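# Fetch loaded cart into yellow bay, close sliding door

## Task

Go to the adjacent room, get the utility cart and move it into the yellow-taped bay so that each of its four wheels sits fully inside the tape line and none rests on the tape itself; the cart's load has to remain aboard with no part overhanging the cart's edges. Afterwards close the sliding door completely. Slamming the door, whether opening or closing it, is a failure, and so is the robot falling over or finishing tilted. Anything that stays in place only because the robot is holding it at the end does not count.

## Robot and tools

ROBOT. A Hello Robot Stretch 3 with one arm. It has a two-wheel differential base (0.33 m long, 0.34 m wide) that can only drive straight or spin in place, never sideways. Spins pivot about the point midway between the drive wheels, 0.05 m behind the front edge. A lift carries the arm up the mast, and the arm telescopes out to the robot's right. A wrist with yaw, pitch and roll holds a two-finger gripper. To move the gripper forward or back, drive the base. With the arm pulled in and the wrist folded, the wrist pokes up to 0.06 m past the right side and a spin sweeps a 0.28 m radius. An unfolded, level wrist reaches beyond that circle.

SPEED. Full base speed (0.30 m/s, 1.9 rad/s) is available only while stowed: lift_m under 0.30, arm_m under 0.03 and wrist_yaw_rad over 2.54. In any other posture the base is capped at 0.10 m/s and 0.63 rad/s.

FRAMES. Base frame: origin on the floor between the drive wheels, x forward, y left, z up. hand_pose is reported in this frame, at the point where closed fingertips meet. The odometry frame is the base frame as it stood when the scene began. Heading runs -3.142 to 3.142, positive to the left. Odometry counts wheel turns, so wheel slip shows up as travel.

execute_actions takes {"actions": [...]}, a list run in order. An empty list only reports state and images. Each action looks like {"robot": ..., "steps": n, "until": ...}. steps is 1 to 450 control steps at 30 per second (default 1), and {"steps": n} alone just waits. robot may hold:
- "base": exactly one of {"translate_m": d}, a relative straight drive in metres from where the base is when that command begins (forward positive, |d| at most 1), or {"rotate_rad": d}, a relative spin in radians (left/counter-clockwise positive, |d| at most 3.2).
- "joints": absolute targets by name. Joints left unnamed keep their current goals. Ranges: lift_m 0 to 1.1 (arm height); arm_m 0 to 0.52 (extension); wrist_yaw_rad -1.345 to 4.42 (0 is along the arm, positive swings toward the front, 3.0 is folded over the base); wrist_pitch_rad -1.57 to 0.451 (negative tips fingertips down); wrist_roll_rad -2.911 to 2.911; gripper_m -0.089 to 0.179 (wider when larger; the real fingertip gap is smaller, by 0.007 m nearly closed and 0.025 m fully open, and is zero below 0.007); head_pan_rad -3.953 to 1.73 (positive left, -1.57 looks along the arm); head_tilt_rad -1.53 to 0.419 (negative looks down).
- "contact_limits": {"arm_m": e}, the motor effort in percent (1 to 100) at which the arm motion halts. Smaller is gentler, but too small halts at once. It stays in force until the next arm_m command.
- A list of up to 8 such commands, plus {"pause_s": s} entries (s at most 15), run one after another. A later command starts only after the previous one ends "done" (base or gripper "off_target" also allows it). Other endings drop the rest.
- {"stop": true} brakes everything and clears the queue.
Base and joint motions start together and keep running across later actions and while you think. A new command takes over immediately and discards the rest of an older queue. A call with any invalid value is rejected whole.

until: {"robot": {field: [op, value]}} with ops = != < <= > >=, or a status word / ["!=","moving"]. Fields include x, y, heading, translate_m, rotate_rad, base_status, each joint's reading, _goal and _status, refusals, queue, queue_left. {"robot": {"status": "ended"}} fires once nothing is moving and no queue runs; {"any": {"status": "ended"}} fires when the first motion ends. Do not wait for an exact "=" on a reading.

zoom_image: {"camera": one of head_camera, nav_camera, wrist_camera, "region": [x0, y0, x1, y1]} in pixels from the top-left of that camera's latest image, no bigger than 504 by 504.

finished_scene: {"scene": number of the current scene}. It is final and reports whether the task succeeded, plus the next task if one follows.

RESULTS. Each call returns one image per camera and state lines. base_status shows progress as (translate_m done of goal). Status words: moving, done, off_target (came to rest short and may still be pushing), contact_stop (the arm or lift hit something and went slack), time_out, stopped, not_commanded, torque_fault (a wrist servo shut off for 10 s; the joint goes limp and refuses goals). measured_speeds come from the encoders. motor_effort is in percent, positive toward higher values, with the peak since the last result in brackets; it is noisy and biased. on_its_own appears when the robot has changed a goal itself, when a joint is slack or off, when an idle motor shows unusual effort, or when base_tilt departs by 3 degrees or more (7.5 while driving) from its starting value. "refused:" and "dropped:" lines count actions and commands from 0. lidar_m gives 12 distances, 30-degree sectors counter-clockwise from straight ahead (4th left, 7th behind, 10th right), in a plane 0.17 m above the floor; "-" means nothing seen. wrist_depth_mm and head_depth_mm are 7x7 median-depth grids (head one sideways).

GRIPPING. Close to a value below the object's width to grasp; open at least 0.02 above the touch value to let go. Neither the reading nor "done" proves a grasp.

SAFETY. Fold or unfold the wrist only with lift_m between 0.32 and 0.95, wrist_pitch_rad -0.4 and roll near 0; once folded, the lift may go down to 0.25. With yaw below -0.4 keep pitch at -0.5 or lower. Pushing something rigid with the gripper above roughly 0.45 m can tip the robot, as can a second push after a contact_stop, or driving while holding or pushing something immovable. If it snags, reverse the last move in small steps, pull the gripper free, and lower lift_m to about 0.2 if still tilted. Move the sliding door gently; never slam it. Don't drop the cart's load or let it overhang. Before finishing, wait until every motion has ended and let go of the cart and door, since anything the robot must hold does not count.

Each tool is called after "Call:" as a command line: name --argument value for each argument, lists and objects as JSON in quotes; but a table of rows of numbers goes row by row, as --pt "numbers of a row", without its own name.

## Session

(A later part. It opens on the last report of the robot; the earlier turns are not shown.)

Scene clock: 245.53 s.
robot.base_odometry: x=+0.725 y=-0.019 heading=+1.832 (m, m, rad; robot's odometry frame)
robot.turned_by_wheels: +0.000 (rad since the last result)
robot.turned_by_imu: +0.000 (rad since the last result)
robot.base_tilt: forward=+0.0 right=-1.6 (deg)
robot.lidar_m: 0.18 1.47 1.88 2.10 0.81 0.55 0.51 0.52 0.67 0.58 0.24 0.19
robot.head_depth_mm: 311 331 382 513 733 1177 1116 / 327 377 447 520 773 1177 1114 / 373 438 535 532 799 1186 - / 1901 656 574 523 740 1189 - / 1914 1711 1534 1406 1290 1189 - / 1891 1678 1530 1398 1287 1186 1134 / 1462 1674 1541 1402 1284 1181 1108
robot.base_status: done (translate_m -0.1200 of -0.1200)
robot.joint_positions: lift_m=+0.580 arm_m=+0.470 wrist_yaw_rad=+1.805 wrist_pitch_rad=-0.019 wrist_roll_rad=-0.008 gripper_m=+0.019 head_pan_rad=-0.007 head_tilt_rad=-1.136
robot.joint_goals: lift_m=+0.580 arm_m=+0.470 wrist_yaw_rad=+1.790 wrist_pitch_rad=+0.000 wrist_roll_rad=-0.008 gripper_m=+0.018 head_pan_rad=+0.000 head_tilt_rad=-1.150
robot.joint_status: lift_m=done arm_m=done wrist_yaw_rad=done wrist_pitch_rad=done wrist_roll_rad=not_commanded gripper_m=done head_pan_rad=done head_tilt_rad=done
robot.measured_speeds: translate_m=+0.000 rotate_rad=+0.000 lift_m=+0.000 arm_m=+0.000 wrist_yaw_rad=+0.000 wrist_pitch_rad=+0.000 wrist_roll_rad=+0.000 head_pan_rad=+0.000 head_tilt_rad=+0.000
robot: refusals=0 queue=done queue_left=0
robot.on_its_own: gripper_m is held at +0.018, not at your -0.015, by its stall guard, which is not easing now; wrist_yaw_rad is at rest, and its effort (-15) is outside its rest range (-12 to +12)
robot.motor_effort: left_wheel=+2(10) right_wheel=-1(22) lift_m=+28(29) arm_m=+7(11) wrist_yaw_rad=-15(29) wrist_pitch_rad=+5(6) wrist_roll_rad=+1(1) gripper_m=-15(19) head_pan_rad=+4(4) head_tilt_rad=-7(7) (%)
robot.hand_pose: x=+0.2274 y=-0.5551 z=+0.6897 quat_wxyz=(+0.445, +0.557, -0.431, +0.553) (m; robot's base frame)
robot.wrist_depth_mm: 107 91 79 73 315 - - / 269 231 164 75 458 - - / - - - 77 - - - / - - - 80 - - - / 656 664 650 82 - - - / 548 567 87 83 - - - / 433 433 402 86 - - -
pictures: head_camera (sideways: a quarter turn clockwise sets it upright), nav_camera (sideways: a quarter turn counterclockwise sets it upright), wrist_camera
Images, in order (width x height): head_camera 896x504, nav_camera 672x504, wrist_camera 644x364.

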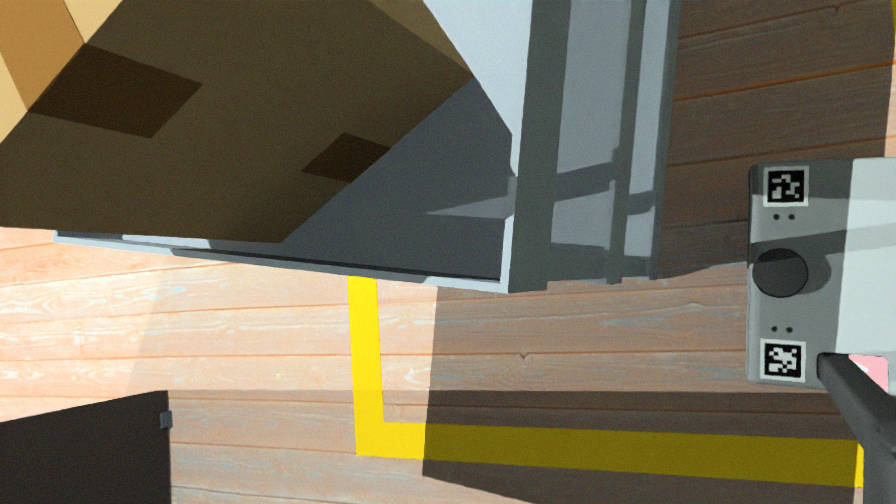

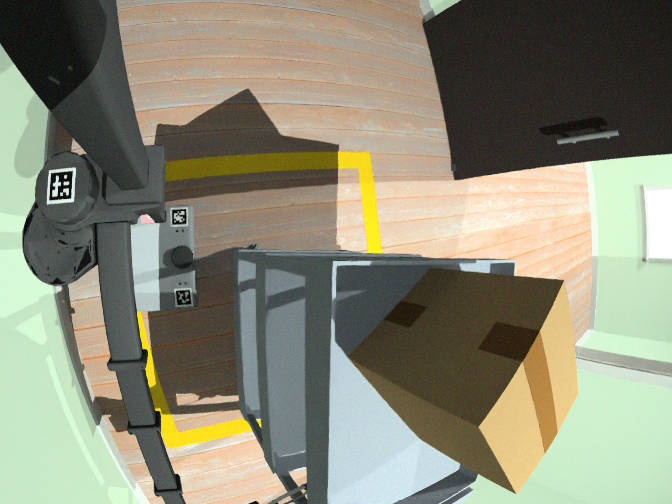

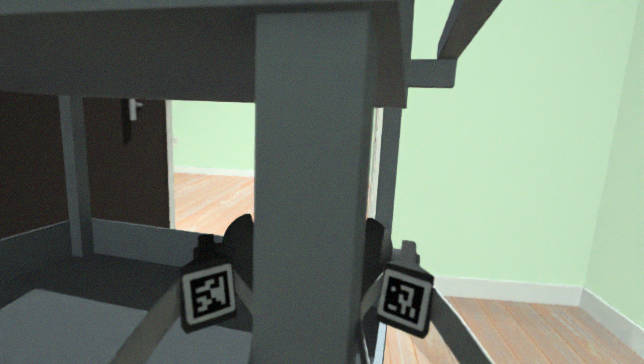

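Call:
execute_actions --actions '[{"robot":[{"joints":{"gripper_m":0.11}},{"base":{"translate_m":-0.2}},{"joints":{"arm_m":0.0}},{"joints":{"wrist_pitch_rad":-0.4,"wrist_roll_rad":0,"gripper_m":0.0}},{"joints":{"wrist_yaw_rad":3.0}},{"joints":{"lift_m":0.27},"base":{"rotate_rad":-1.571}},{"base":{"translate_m":1.0}},{"base":{"translate_m":0.15}}],"steps":450,"until":{"robot":{"status":"ended"}}},{"steps":450,"until":{"robot":{"status":"ended"}}}]'

Call:
execute_actions --actions '[{"robot":[{"base":{"rotate_rad":1.571}},{"base":{"translate_m":0.59}},{"base":{"rotate_rad":3.1416}},{"joints":{"lift_m":0.6,"head_pan_rad":-1.57,"head_tilt_rad":-0.7}},{"joints":{"wrist_yaw_rad":0}},{"joints":{"wrist_pitch_rad":0}}],"steps":450,"until":{"robot":{"status":"ended"}}},{"steps":450,"until":{"robot":{"status":"ended"}}}]'

Scene clock: 268.97 s.
robot.base_odometry: x=+1.888 y=+0.084 heading=+0.260 (m, m, rad; robot's odometry frame)
robot.turned_by_wheels: -1.571 (rad since the last result)
robot.turned_by_imu: -1.564 (rad since the last result)
robot.base_tilt: forward=-0.1 right=-1.7 (deg)
robot.lidar_m: 0.53 0.53 0.68 1.53 0.77 0.65 1.27 0.33 0.22 0.21 0.21 0.27
robot.head_depth_mm: 494 511 523 539 555 573 592 / 530 631 722 752 784 811 774 / 524 643 839 1115 1248 1185 - / 521 638 827 1173 1291 1199 - / 515 630 815 1154 1281 1189 - / 511 626 806 1131 1288 1189 1123 / 508 620 795 1115 1285 1180 1121
robot.base_status: done (translate_m +0.1499 of +0.1500)
robot.joint_positions: lift_m=+0.270 arm_m=-0.001 wrist_yaw_rad=+3.013 wrist_pitch_rad=-0.415 wrist_roll_rad=-0.006 gripper_m=+0.000 head_pan_rad=-0.007 head_tilt_rad=-1.137
robot.joint_goals: lift_m=+0.270 arm_m=+0.000 wrist_yaw_rad=+3.000 wrist_pitch_rad=-0.400 wrist_roll_rad=+0.000 gripper_m=+0.000 head_pan_rad=+0.000 head_tilt_rad=-1.150
robot.joint_status: lift_m=done arm_m=done wrist_yaw_rad=done wrist_pitch_rad=done wrist_roll_rad=done gripper_m=done head_pan_rad=done head_tilt_rad=done
robot.measured_speeds: translate_m=+0.000 rotate_rad=+0.000 lift_m=+0.000 arm_m=+0.000 wrist_yaw_rad=+0.000 wrist_pitch_rad=+0.000 wrist_roll_rad=+0.000 head_pan_rad=+0.000 head_tilt_rad=+0.000
robot: refusals=0 queue=done queue_left=0
robot.motor_effort: left_wheel=+2(9) right_wheel=+10(10) lift_m=+21(29) arm_m=+13(11) wrist_yaw_rad=-12(13) wrist_pitch_rad=+4(5) wrist_roll_rad=+2(2) gripper_m=-3(78) head_pan_rad=+4(4) head_tilt_rad=-7(6) (%)
robot.hand_pose: x=+0.0077 y=+0.0789 z=+0.2837 quat_wxyz=(+0.190, +0.698, +0.101, +0.683) (m; robot's base frame)
robot.wrist_depth_mm: - - - - 998 686 509 / - - - - - 700 518 / 878 - 956 - 977 711 536 / 688 - 727 763 766 706 540 / 578 585 594 634 617 630 536 / 492 488 - - 522 532 515 / - - - - 450 456 468
pictures: head_camera (sideways: a quarter turn clockwise sets it upright), nav_camera (sideways: a quarter turn counterclockwise sets it upright), wrist_camera
Images, in order (width x height): head_camera 896x504, nav_camera 672x504, wrist_camera 644x364.

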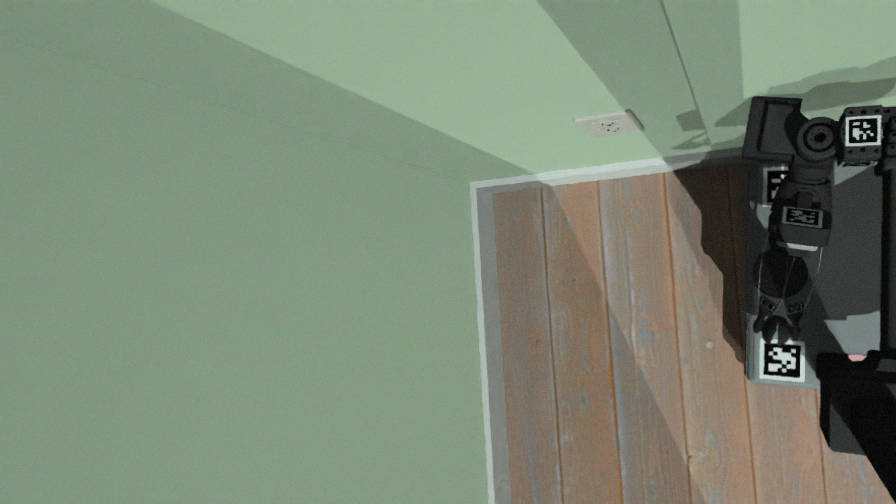

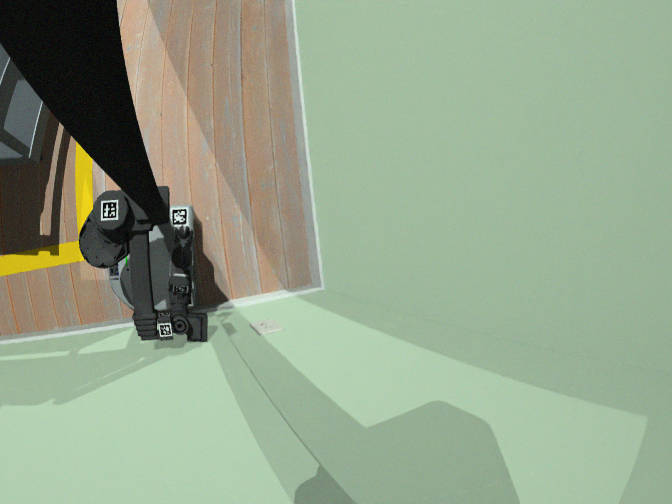

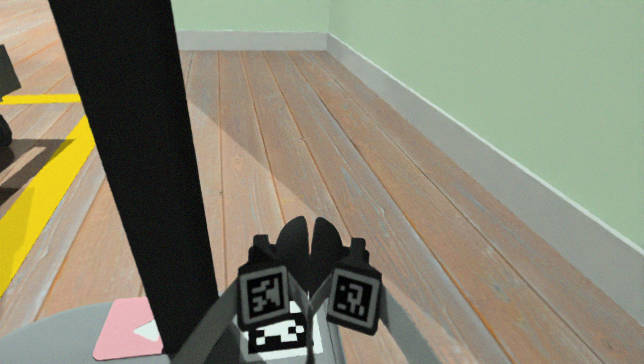

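Scene clock: 286.00 s.
robot.base_odometry: x=+1.736 y=+0.655 heading=-1.310 (m, m, rad; robot's odometry frame)
robot.turned_by_wheels: +4.712 (rad since the last result)
robot.turned_by_imu: +3.653 (rad since the last result)
robot.base_tilt: forward=+0.0 right=-1.7 (deg)
robot.lidar_m: 1.12 0.76 0.71 0.46 0.31 0.29 0.29 0.37 0.82 1.33 0.75 0.73
robot.head_depth_mm: 1092 1206 1343 1522 1626 1393 1200 / 1139 1257 1417 1615 1648 1374 1196 / 1190 1326 1487 1718 1624 1383 1186 / 1247 1393 1595 1832 1624 1345 - / - 3667 2538 1966 1626 1358 1183 / - 3540 2550 1985 1594 1369 1183 / - 3546 2518 1948 1597 1353 1178
robot.base_status: done (rotate_rad +3.1415 of +3.1416)
robot.joint_positions: lift_m=+0.600 arm_m=+0.000 wrist_yaw_rad=+0.003 wrist_pitch_rad=-0.023 wrist_roll_rad=-0.005 gripper_m=+0.000 head_pan_rad=-1.563 head_tilt_rad=-0.705
robot.joint_goals: lift_m=+0.600 arm_m=+0.000 wrist_yaw_rad=+0.000 wrist_pitch_rad=+0.000 wrist_roll_rad=+0.000 gripper_m=+0.000 head_pan_rad=-1.570 head_tilt_rad=-0.700
robot.joint_status: lift_m=done arm_m=done wrist_yaw_rad=done wrist_pitch_rad=done wrist_roll_rad=done gripper_m=done head_pan_rad=done head_tilt_rad=done
robot.measured_speeds: translate_m=+0.000 rotate_rad=+0.000 lift_m=+0.000 arm_m=+0.000 wrist_yaw_rad=+0.000 wrist_pitch_rad=+0.000 wrist_roll_rad=+0.000 head_pan_rad=+0.000 head_tilt_rad=+0.000
robot: refusals=0 queue=done queue_left=0
robot.motor_effort: left_wheel=-3(97) right_wheel=+1(59) lift_m=+30(31) arm_m=-2(14) wrist_yaw_rad=-3(15) wrist_pitch_rad=+7(7) wrist_roll_rad=+1(2) gripper_m=-3(3) head_pan_rad=-4(47) head_tilt_rad=+3(28) (%)
robot.hand_pose: x=-0.0207 y=-0.4007 z=+0.7085 quat_wxyz=(+0.709, +0.010, -0.705, -0.007) (m; robot's base frame)
robot.wrist_depth_mm: - - - - - 942 883 / - - - - - 968 874 / - - - - - 940 912 / - - - - - 993 936 / - - - - - - 912 / - - - - - - 864 / - - - - - - 847
pictures: head_camera (sideways: a quarter turn clockwise sets it upright), nav_camera (sideways: a quarter turn counterclockwise sets it upright), wrist_camera
Images, in order (width x height): head_camera 896x504, nav_camera 672x504, wrist_camera 644x364.

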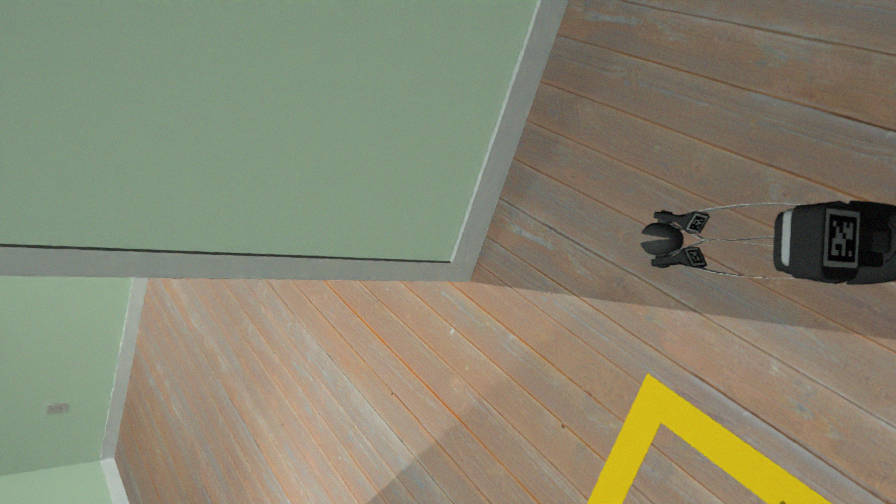

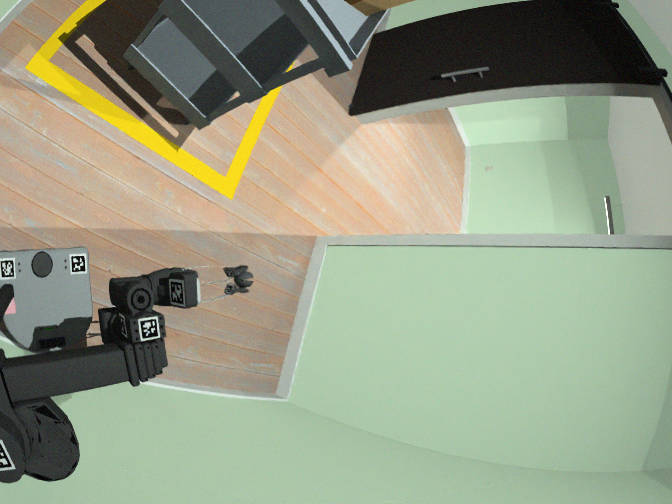

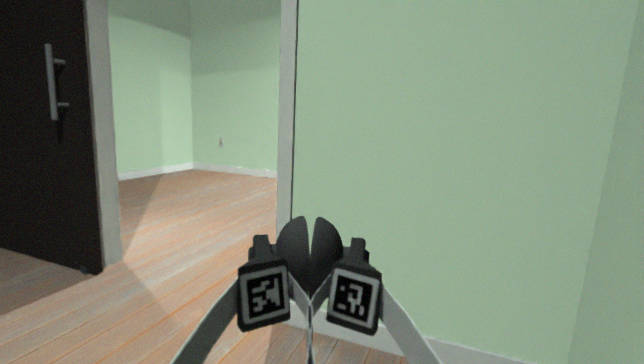

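Call:
execute_actions --actions '[{"robot":[{"base":{"translate_m":0.08}},{"base":{"rotate_rad":1.05},"joints":{"head_tilt_rad":-0.8}}],"steps":450,"until":{"robot":{"status":"ended"}}}]'

Scene clock: 295.37 s.
robot.base_odometry: x=+1.756 y=+0.577 heading=-0.260 (m, m, rad; robot's odometry frame)
robot.turned_by_wheels: +1.050 (rad since the last result)
robot.turned_by_imu: +1.051 (rad since the last result)
robot.base_tilt: forward=+0.0 right=-1.7 (deg)
robot.lidar_m: 0.67 0.57 0.39 0.36 0.37 0.47 1.04 1.36 0.68 0.67 1.06 0.72
robot.head_depth_mm: 843 964 875 1098 1509 1335 1170 / 789 875 872 1157 1206 1294 1207 / 837 912 798 1157 1281 1312 1198 / 934 1025 807 1146 1314 1337 - / 2956 1199 817 1112 1302 1311 1146 / 3035 2893 2211 1791 1502 1305 1143 / 2826 2683 2204 1795 1515 1297 1134
robot.base_status: done (rotate_rad +1.0499 of +1.0500)
robot.joint_positions: lift_m=+0.600 arm_m=+0.000 wrist_yaw_rad=+0.002 wrist_pitch_rad=-0.023 wrist_roll_rad=-0.005 gripper_m=+0.000 head_pan_rad=-1.563 head_tilt_rad=-0.790
robot.joint_goals: lift_m=+0.600 arm_m=+0.000 wrist_yaw_rad=+0.000 wrist_pitch_rad=+0.000 wrist_roll_rad=+0.000 gripper_m=+0.000 head_pan_rad=-1.570 head_tilt_rad=-0.800
robot.joint_status: lift_m=done arm_m=done wrist_yaw_rad=done wrist_pitch_rad=done wrist_roll_rad=done gripper_m=done head_pan_rad=done head_tilt_rad=done
robot.measured_speeds: translate_m=+0.000 rotate_rad=+0.000 lift_m=+0.000 arm_m=+0.000 wrist_yaw_rad=+0.000 wrist_pitch_rad=+0.000 wrist_roll_rad=+0.000 head_pan_rad=+0.000 head_tilt_rad=+0.000
robot: refusals=0 queue=done queue_left=0
robot.motor_effort: left_wheel=-2(7) right_wheel=+2(5) lift_m=+30(30) arm_m=-3(2) wrist_yaw_rad=-3(4) wrist_pitch_rad=+7(7) wrist_roll_rad=+1(1) gripper_m=-3(2) head_pan_rad=-5(4) head_tilt_rad=-5(17) (%)
robot.hand_pose: x=-0.0209 y=-0.4007 z=+0.7086 quat_wxyz=(+0.709, +0.009, -0.705, -0.007) (m; robot's base frame)
robot.wrist_depth_mm: - - 349 343 608 - - / - - 411 411 415 404 - / - - - - - 433 - / - - - - - - - / - - 773 - 962 - - / - - 467 - 663 588 - / - - 478 475 474 476 -
pictures: head_camera (sideways: a quarter turn clockwise sets it upright), nav_camera (sideways: a quarter turn counterclockwise sets it upright), wrist_camera
Images, in order (width x height): head_camera 896x504, nav_camera 672x504, wrist_camera 644x364.

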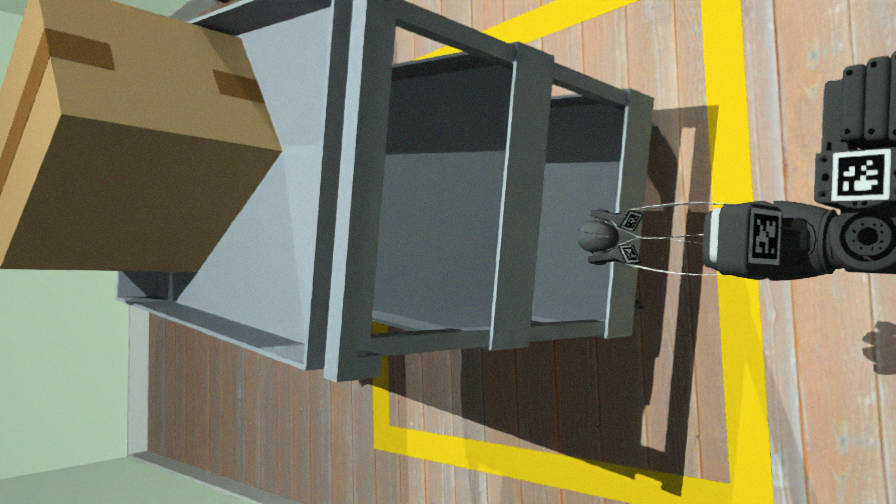

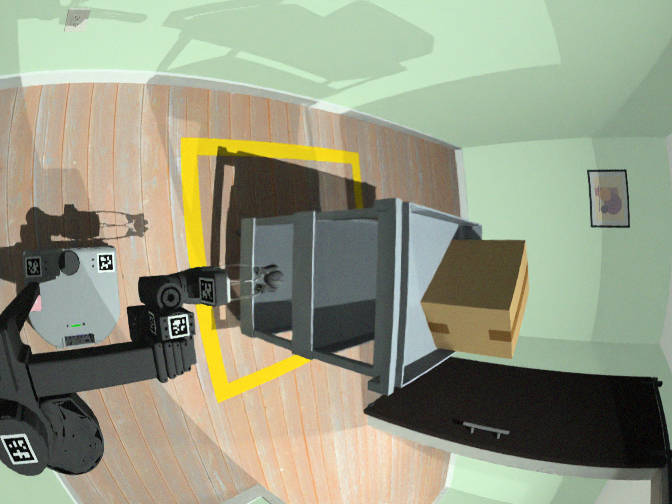

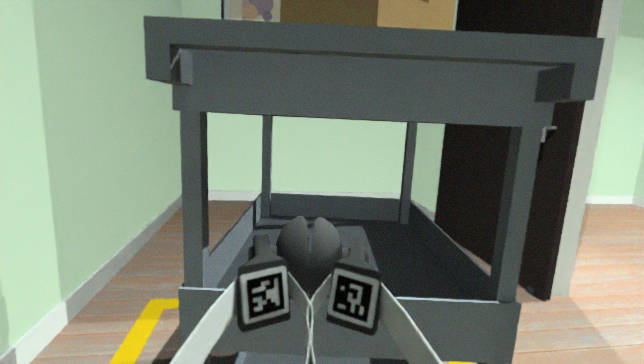

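Call:
execute_actions --actions '[{"robot":[{"joints":{"wrist_pitch_rad":-0.4}},{"joints":{"wrist_yaw_rad":3.0}},{"joints":{"lift_m":0.27,"head_pan_rad":0,"head_tilt_rad":-0.8}},{"base":{"translate_m":-0.9}},{"base":{"rotate_rad":-1.571}},{"base":{"translate_m":0.4}}],"steps":450,"until":{"robot":{"status":"ended"}}},{"steps":450,"until":{"robot":{"status":"ended"}}}]'

Scene clock: 314.13 s.
robot.base_odometry: x=+0.784 y=+0.422 heading=-1.831 (m, m, rad; robot's odometry frame)
robot.turned_by_wheels: -1.571 (rad since the last result)
robot.turned_by_imu: -1.461 (rad since the last result)
robot.base_tilt: forward=-0.1 right=-1.6 (deg)
robot.lidar_m: 1.60 0.67 0.58 1.56 0.97 0.71 0.69 0.64 0.47 0.46 0.47 1.24
robot.head_depth_mm: 1184 1216 1399 1695 1546 1322 1156 / 1893 1837 1782 1733 1531 1313 1162 / 2725 2916 2252 1826 1534 1321 1150 / 2741 2928 2202 1807 1529 1306 1146 / 2711 2841 2204 1799 1512 1300 1146 / 2716 2880 2174 1781 1494 1293 1139 / 2724 2829 2180 1768 1419 1297 1142
robot.base_status: done (translate_m +0.4000 of +0.4000)
robot.joint_positions: lift_m=+0.270 arm_m=+0.000 wrist_yaw_rad=+3.001 wrist_pitch_rad=-0.416 wrist_roll_rad=-0.005 gripper_m=+0.000 head_pan_rad=-0.005 head_tilt_rad=-0.796
robot.joint_goals: lift_m=+0.270 arm_m=+0.000 wrist_yaw_rad=+3.000 wrist_pitch_rad=-0.400 wrist_roll_rad=+0.000 gripper_m=+0.000 head_pan_rad=+0.000 head_tilt_rad=-0.800
robot.joint_status: lift_m=done arm_m=done wrist_yaw_rad=done wrist_pitch_rad=done wrist_roll_rad=done gripper_m=done head_pan_rad=done head_tilt_rad=done
robot.measured_speeds: translate_m=+0.000 rotate_rad=+0.000 lift_m=+0.000 arm_m=+0.000 wrist_yaw_rad=+0.000 wrist_pitch_rad=+0.000 wrist_roll_rad=+0.000 head_pan_rad=+0.000 head_tilt_rad=+0.000
robot: refusals=0 queue=done queue_left=0
robot.motor_effort: left_wheel=+1(18) right_wheel=-1(56) lift_m=+23(32) arm_m=+0(3) wrist_yaw_rad=-1(4) wrist_pitch_rad=+5(7) wrist_roll_rad=+2(1) gripper_m=-3(2) head_pan_rad=+2(45) head_tilt_rad=-2(4) (%)
robot.hand_pose: x=+0.0103 y=+0.0775 z=+0.2833 quat_wxyz=(+0.194, +0.699, +0.098, +0.682) (m; robot's base frame)
robot.wrist_depth_mm: - - - - - - - / - - - - 836 - 944 / 881 - 941 - 876 667 664 / 700 - 714 750 727 807 812 / 566 563 612 632 628 642 655 / 482 493 - - 526 537 529 / - - - - 452 453 471
pictures: head_camera (sideways: a quarter turn clockwise sets it upright), nav_camera (sideways: a quarter turn counterclockwise sets it upright), wrist_camera
Images, in order (width x height): head_camera 896x504, nav_camera 672x504, wrist_camera 644x364.

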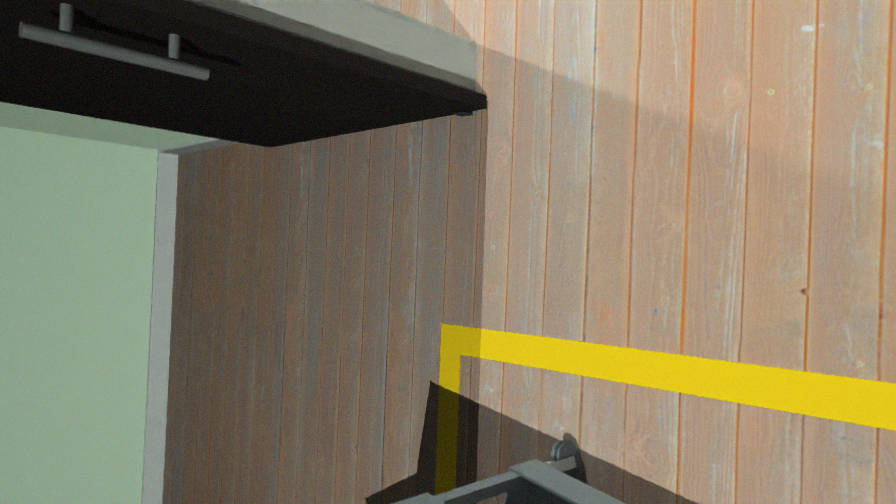

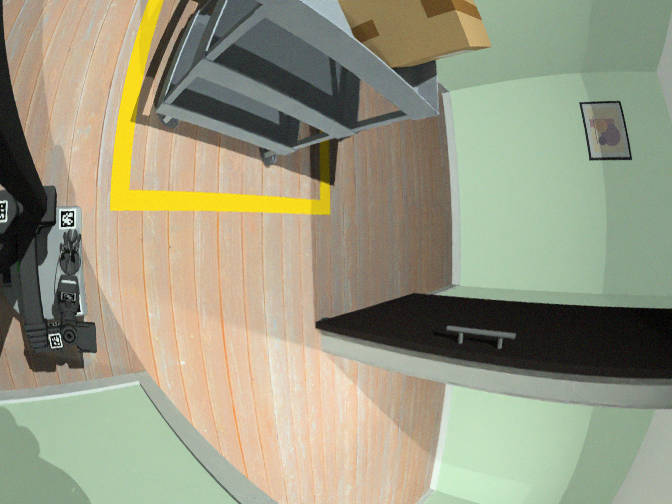

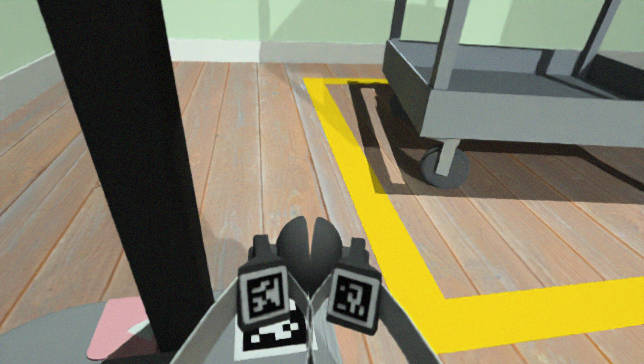

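Call:
execute_actions --actions '[{"robot":{"base":{"rotate_rad":-0.11},"joints":{"head_pan_rad":-0.8,"head_tilt_rad":-0.3}},"steps":200,"until":{"robot":{"status":"ended"}}}]'

Scene clock: 315.83 s.
robot.base_odometry: x=+0.784 y=+0.422 heading=-1.941 (m, m, rad; robot's odometry frame)
robot.turned_by_wheels: -0.110 (rad since the last result)
robot.turned_by_imu: -0.109 (rad since the last result)
robot.base_tilt: forward=-0.1 right=-1.7 (deg)
robot.lidar_m: 1.25 0.74 0.58 1.01 1.09 0.74 0.69 0.70 0.49 0.46 0.46 1.31
robot.head_depth_mm: 383 401 420 442 462 485 506 / 408 421 441 463 488 515 547 / 3376 3538 3655 3872 2479 1744 591 / 3593 3753 3964 - 2704 1941 1540 / 3722 - - - 2639 1898 1529 / 3387 3728 3869 3789 2626 1923 1521 / 3205 3307 3442 3580 2616 1894 1507
robot.base_status: done (rotate_rad -0.1099 of -0.1100)
robot.joint_positions: lift_m=+0.270 arm_m=+0.000 wrist_yaw_rad=+3.001 wrist_pitch_rad=-0.416 wrist_roll_rad=-0.005 gripper_m=+0.000 head_pan_rad=-0.793 head_tilt_rad=-0.310
robot.joint_goals: lift_m=+0.270 arm_m=+0.000 wrist_yaw_rad=+3.000 wrist_pitch_rad=-0.400 wrist_roll_rad=+0.000 gripper_m=+0.000 head_pan_rad=-0.800 head_tilt_rad=-0.300
robot.joint_status: lift_m=done arm_m=done wrist_yaw_rad=done wrist_pitch_rad=done wrist_roll_rad=done gripper_m=done head_pan_rad=done head_tilt_rad=done
robot.measured_speeds: translate_m=+0.000 rotate_rad=+0.000 lift_m=+0.000 arm_m=+0.000 wrist_yaw_rad=+0.000 wrist_pitch_rad=+0.000 wrist_roll_rad=+0.000 head_pan_rad=+0.000 head_tilt_rad=+0.000
robot: refusals=0 queue=done queue_left=0
robot.motor_effort: left_wheel=+2(10) right_wheel=-2(7) lift_m=+23(23) arm_m=+0(0) wrist_yaw_rad=-1(1) wrist_pitch_rad=+5(5) wrist_roll_rad=+2(1) gripper_m=-3(3) head_pan_rad=-5(47) head_tilt_rad=+5(36) (%)
robot.hand_pose: x=+0.0103 y=+0.0775 z=+0.2833 quat_wxyz=(+0.194, +0.699, +0.098, +0.682) (m; robot's base frame)
robot.wrist_depth_mm: - - - - - - - / - - - - 764 987 845 / 886 - 965 - 687 692 733 / 693 - 746 745 755 795 803 / 565 568 615 637 615 641 658 / 488 497 - - 516 534 535 / - - - - 442 451 469
pictures: head_camera (sideways: a quarter turn clockwise sets it upright), nav_camera (sideways: a quarter turn counterclockwise sets it upright), wrist_camera
Images, in order (width x height): head_camera 896x504, nav_camera 672x504, wrist_camera 644x364.

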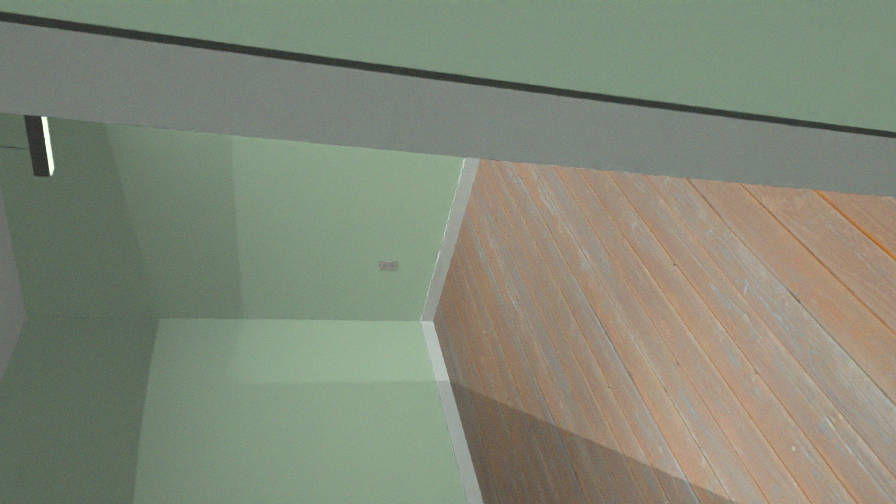

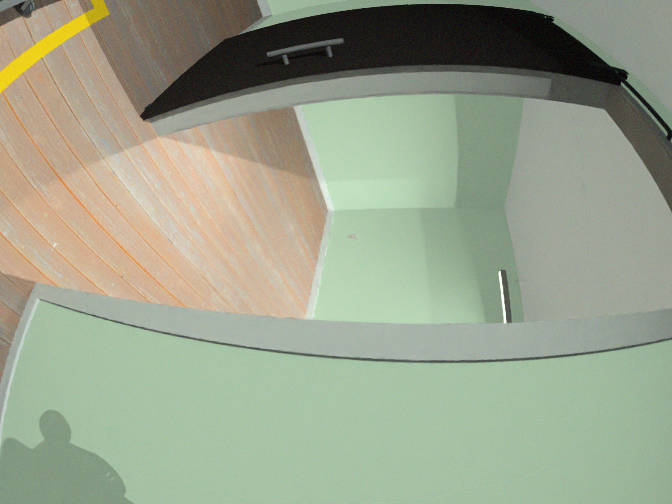

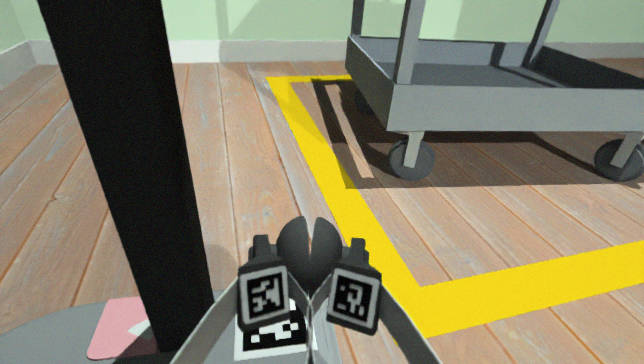

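Call:
execute_actions --actions '[{"robot":{"base":{"translate_m":0.75},"joints":{"head_pan_rad":-1.3,"head_tilt_rad":-0.5}},"steps":300,"until":{"robot":{"status":"ended"}}}]'

Scene clock: 320.17 s.
robot.base_odometry: x=+0.512 y=-0.277 heading=-1.941 (m, m, rad; robot's odometry frame)
robot.turned_by_wheels: +0.000 (rad since the last result)
robot.turned_by_imu: +0.003 (rad since the last result)
robot.base_tilt: forward=+0.0 right=-1.7 (deg)
robot.lidar_m: 0.93 2.36 1.75 0.50 0.53 1.53 1.43 0.61 0.63 3.09 3.14 0.54
robot.head_depth_mm: 2542 2759 3094 2872 2064 1627 1346 / 2638 2853 3187 2789 2073 1626 1335 / 2635 2920 3139 2791 2036 1599 1329 / 2671 2939 3194 2764 2020 1590 1317 / 2841 3001 3338 2714 2017 1609 1313 / 2849 3019 3353 2684 1974 1584 1304 / 2868 3143 3378 2691 1952 1568 1307
robot.base_status: done (translate_m +0.7500 of +0.7500)
robot.joint_positions: lift_m=+0.270 arm_m=+0.000 wrist_yaw_rad=+3.001 wrist_pitch_rad=-0.416 wrist_roll_rad=-0.005 gripper_m=+0.000 head_pan_rad=-1.293 head_tilt_rad=-0.494
robot.joint_goals: lift_m=+0.270 arm_m=+0.000 wrist_yaw_rad=+3.000 wrist_pitch_rad=-0.400 wrist_roll_rad=+0.000 gripper_m=+0.000 head_pan_rad=-1.300 head_tilt_rad=-0.500
robot.joint_status: lift_m=done arm_m=done wrist_yaw_rad=done wrist_pitch_rad=done wrist_roll_rad=done gripper_m=done head_pan_rad=done head_tilt_rad=done
robot.measured_speeds: translate_m=+0.000 rotate_rad=+0.000 lift_m=+0.000 arm_m=+0.000 wrist_yaw_rad=+0.000 wrist_pitch_rad=+0.000 wrist_roll_rad=+0.000 head_pan_rad=+0.000 head_tilt_rad=+0.000
robot: refusals=0 queue=done queue_left=0
robot.motor_effort: left_wheel=+1(9) right_wheel=-2(5) lift_m=+23(23) arm_m=+0(1) wrist_yaw_rad=-1(1) wrist_pitch_rad=+5(5) wrist_roll_rad=+1(1) gripper_m=-3(2) head_pan_rad=-5(39) head_tilt_rad=-3(21) (%)
robot.hand_pose: x=+0.0103 y=+0.0775 z=+0.2833 quat_wxyz=(+0.194, +0.699, +0.098, +0.682) (m; robot's base frame)
robot.wrist_depth_mm: - - - - - - - / 727 - 827 - - - - / 545 - 588 898 - - - / 669 - 721 723 792 806 834 / 571 565 606 641 627 642 637 / 486 496 - - 520 530 545 / - - - - 446 455 454
pictures: head_camera (sideways: a quarter turn clockwise sets it upright), nav_camera (sideways: a quarter turn counterclockwise sets it upright), wrist_camera
Images, in order (width x height): head_camera 896x504, nav_camera 672x504, wrist_camera 644x364.

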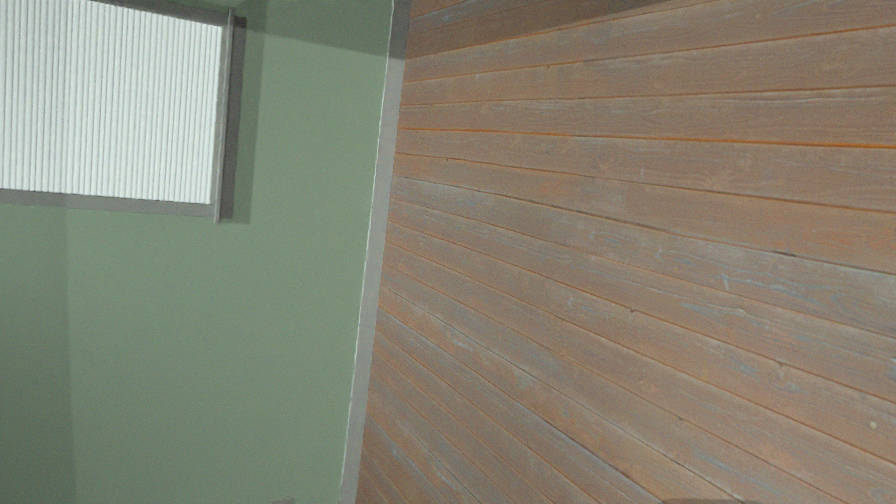

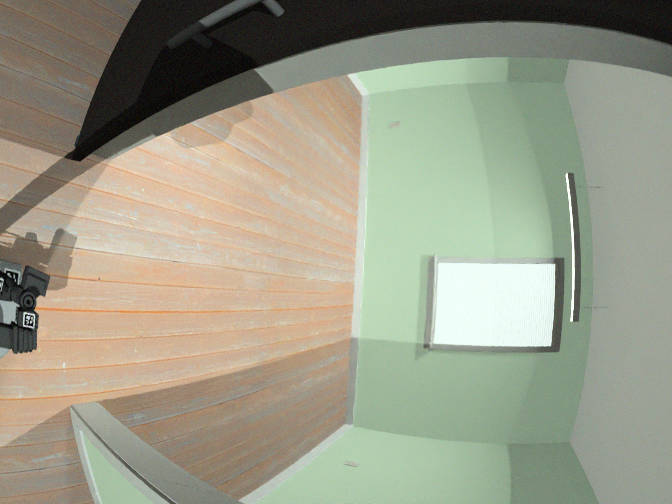

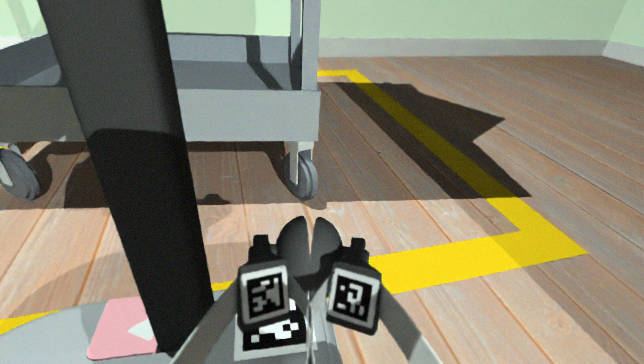

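Call:
execute_actions --actions '[{"robot":[{"base":{"translate_m":0.6},"joints":{"head_pan_rad":-1.57,"head_tilt_rad":-0.6}},{"joints":{"lift_m":0.75}},{"joints":{"wrist_yaw_rad":1.57}}],"steps":450,"until":{"robot":{"status":"ended"}}}]'

Scene clock: 330.80 s.
robot.base_odometry: x=+0.295 y=-0.836 heading=-1.941 (m, m, rad; robot's odometry frame)
robot.turned_by_wheels: +0.000 (rad since the last result)
robot.turned_by_imu: +0.003 (rad since the last result)
robot.base_tilt: forward=+0.0 right=-1.7 (deg)
robot.lidar_m: 0.77 1.75 1.81 1.69 0.71 0.71 2.01 1.12 0.29 0.27 0.27 0.35
robot.head_depth_mm: - - - 291 327 366 451 / - - - 290 323 372 430 / - - - 287 319 377 446 / - - - 287 315 371 441 / - - - - 311 365 444 / - - - - 307 360 436 / - - - - 304 355 429
robot.base_status: done (translate_m +0.6000 of +0.6000)
robot.joint_positions: lift_m=+0.750 arm_m=+0.000 wrist_yaw_rad=+1.573 wrist_pitch_rad=-0.416 wrist_roll_rad=-0.004 gripper_m=+0.000 head_pan_rad=-1.563 head_tilt_rad=-0.593
robot.joint_goals: lift_m=+0.750 arm_m=+0.000 wrist_yaw_rad=+1.570 wrist_pitch_rad=-0.400 wrist_roll_rad=+0.000 gripper_m=+0.000 head_pan_rad=-1.570 head_tilt_rad=-0.600
robot.joint_status: lift_m=done arm_m=done wrist_yaw_rad=done wrist_pitch_rad=done wrist_roll_rad=done gripper_m=done head_pan_rad=done head_tilt_rad=done
robot.measured_speeds: translate_m=+0.001 rotate_rad=+0.000 lift_m=+0.000 arm_m=+0.000 wrist_yaw_rad=+0.000 wrist_pitch_rad=+0.000 wrist_roll_rad=+0.000 head_pan_rad=+0.000 head_tilt_rad=+0.000
robot: refusals=0 queue=done queue_left=0
robot.motor_effort: left_wheel=+0(17) right_wheel=-2(20) lift_m=+30(32) arm_m=+1(1) wrist_yaw_rad=-3(31) wrist_pitch_rad=+5(5) wrist_roll_rad=+1(1) gripper_m=-3(2) head_pan_rad=-4(28) head_tilt_rad=-4(17) (%)
robot.hand_pose: x=+0.2032 y=-0.1444 z=+0.7628 quat_wxyz=(+0.593, +0.592, -0.384, +0.388) (m; robot's base frame)
robot.wrist_depth_mm: - - - - 279 170 122 / - - - - 284 170 122 / - - - 813 287 172 123 / - - - 863 288 172 123 / - - - 686 290 174 123 / - - - - 264 175 124 / 937 936 939 897 266 175 125
pictures: head_camera (sideways: a quarter turn clockwise sets it upright), nav_camera (sideways: a quarter turn counterclockwise sets it upright), wrist_camera
Images, in order (width x height): head_camera 896x504, nav_camera 672x504, wrist_camera 644x364.

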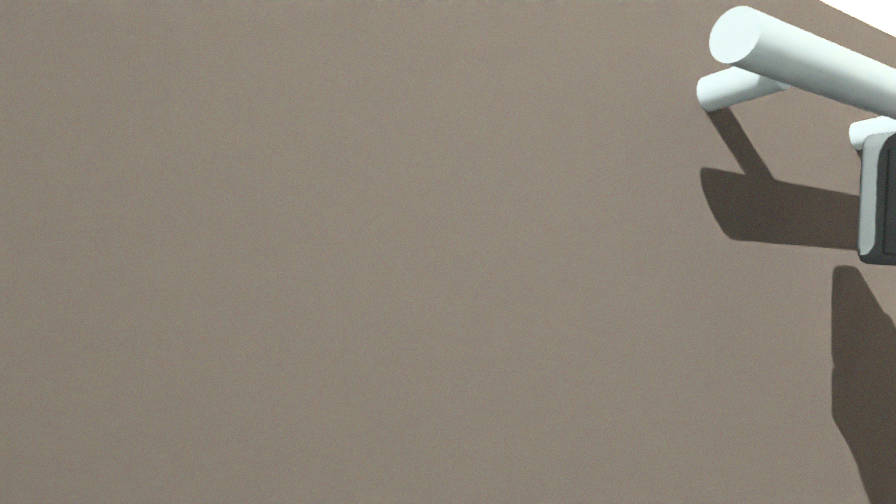

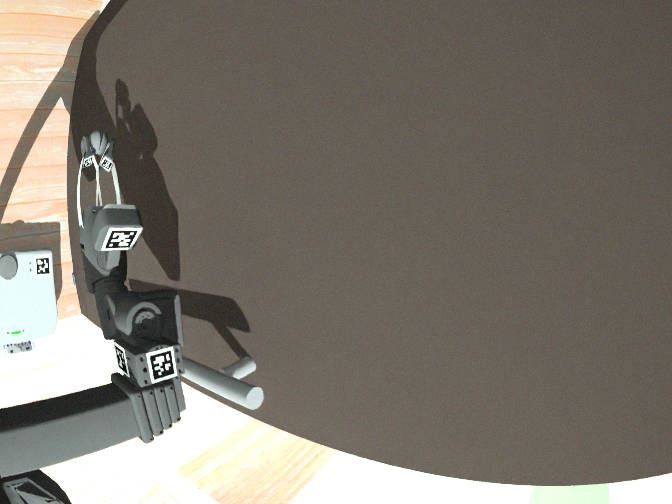

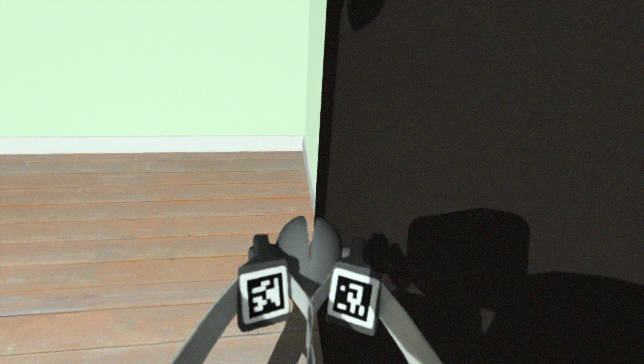

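Call:
execute_actions --actions '[{"robot":[{"base":{"translate_m":0.05}},{"base":{"rotate_rad":0.14}},{"base":{"translate_m":0.04}}],"steps":450,"until":{"robot":{"status":"ended"}}}]'

Scene clock: 335.90 s.
robot.base_odometry: x=+0.268 y=-0.922 heading=-1.801 (m, m, rad; robot's odometry frame)
robot.turned_by_wheels: +0.140 (rad since the last result)
robot.turned_by_imu: +0.141 (rad since the last result)
robot.base_tilt: forward=-0.1 right=-1.7 (deg)
robot.lidar_m: 1.49 1.72 1.74 1.69 0.77 0.83 1.21 0.36 0.27 0.26 0.28 0.39
robot.head_depth_mm: - - - - 301 353 425 / - - - - 304 356 430 / - - - - 307 360 424 / - - - - 309 364 431 / - - - 285 313 367 446 / - - - 287 315 371 452 / - - - 286 317 375 458
robot.base_status: done (translate_m +0.0400 of +0.0400)
robot.joint_positions: lift_m=+0.750 arm_m=+0.000 wrist_yaw_rad=+1.573 wrist_pitch_rad=-0.416 wrist_roll_rad=-0.004 gripper_m=+0.000 head_pan_rad=-1.563 head_tilt_rad=-0.593
robot.joint_goals: lift_m=+0.750 arm_m=+0.000 wrist_yaw_rad=+1.570 wrist_pitch_rad=-0.400 wrist_roll_rad=+0.000 gripper_m=+0.000 head_pan_rad=-1.570 head_tilt_rad=-0.600
robot.joint_status: lift_m=done arm_m=done wrist_yaw_rad=done wrist_pitch_rad=done wrist_roll_rad=done gripper_m=done head_pan_rad=done head_tilt_rad=done
robot.measured_speeds: translate_m=+0.000 rotate_rad=+0.000 lift_m=+0.000 arm_m=+0.000 wrist_yaw_rad=+0.000 wrist_pitch_rad=+0.000 wrist_roll_rad=+0.000 head_pan_rad=+0.000 head_tilt_rad=+0.000
robot: refusals=0 queue=done queue_left=0
robot.motor_effort: left_wheel=-2(8) right_wheel=+1(4) lift_m=+30(30) arm_m=+1(1) wrist_yaw_rad=-3(3) wrist_pitch_rad=+5(5) wrist_roll_rad=+1(1) gripper_m=-3(3) head_pan_rad=-4(4) head_tilt_rad=-4(3) (%)
robot.hand_pose: x=+0.2032 y=-0.1445 z=+0.7628 quat_wxyz=(+0.593, +0.592, -0.384, +0.388) (m; robot's base frame)
robot.wrist_depth_mm: - - - - 478 235 154 / - - - - 453 231 153 / - - - - 445 228 152 / - - - - 436 223 151 / - - - - 418 220 149 / - - - - 366 217 148 / 898 933 931 947 354 214 146
pictures: head_camera (sideways: a quarter turn clockwise sets it upright), nav_camera (sideways: a quarter turn counterclockwise sets it upright), wrist_camera
Images, in order (width x height): head_camera 896x504, nav_camera 672x504, wrist_camera 644x364.

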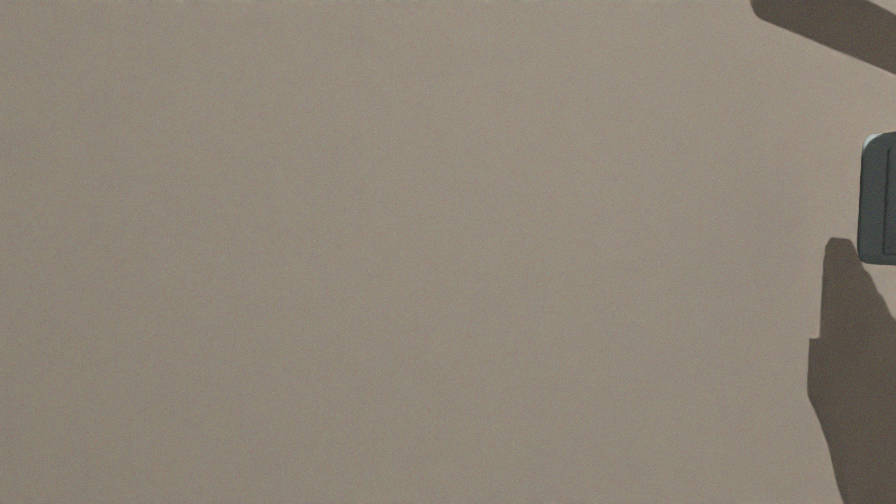

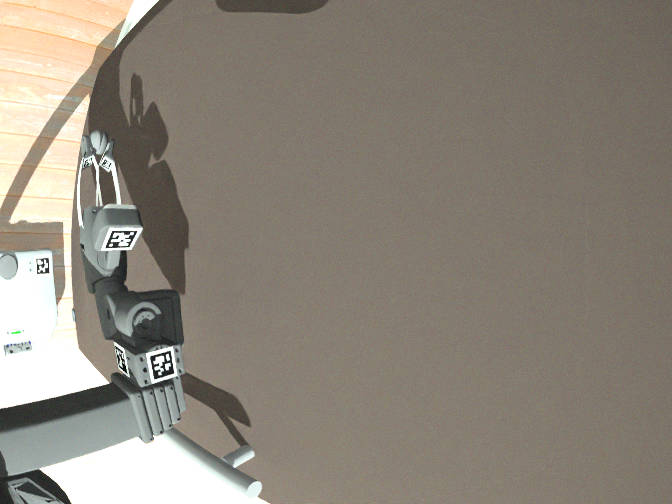

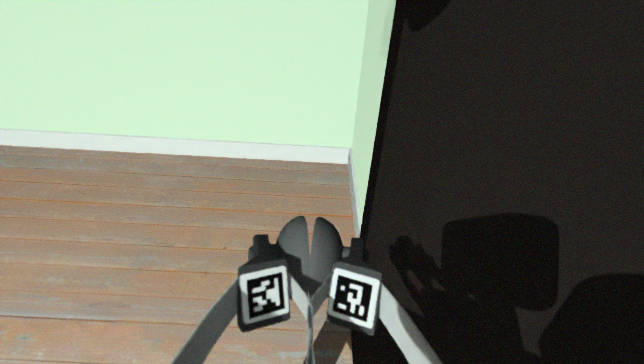

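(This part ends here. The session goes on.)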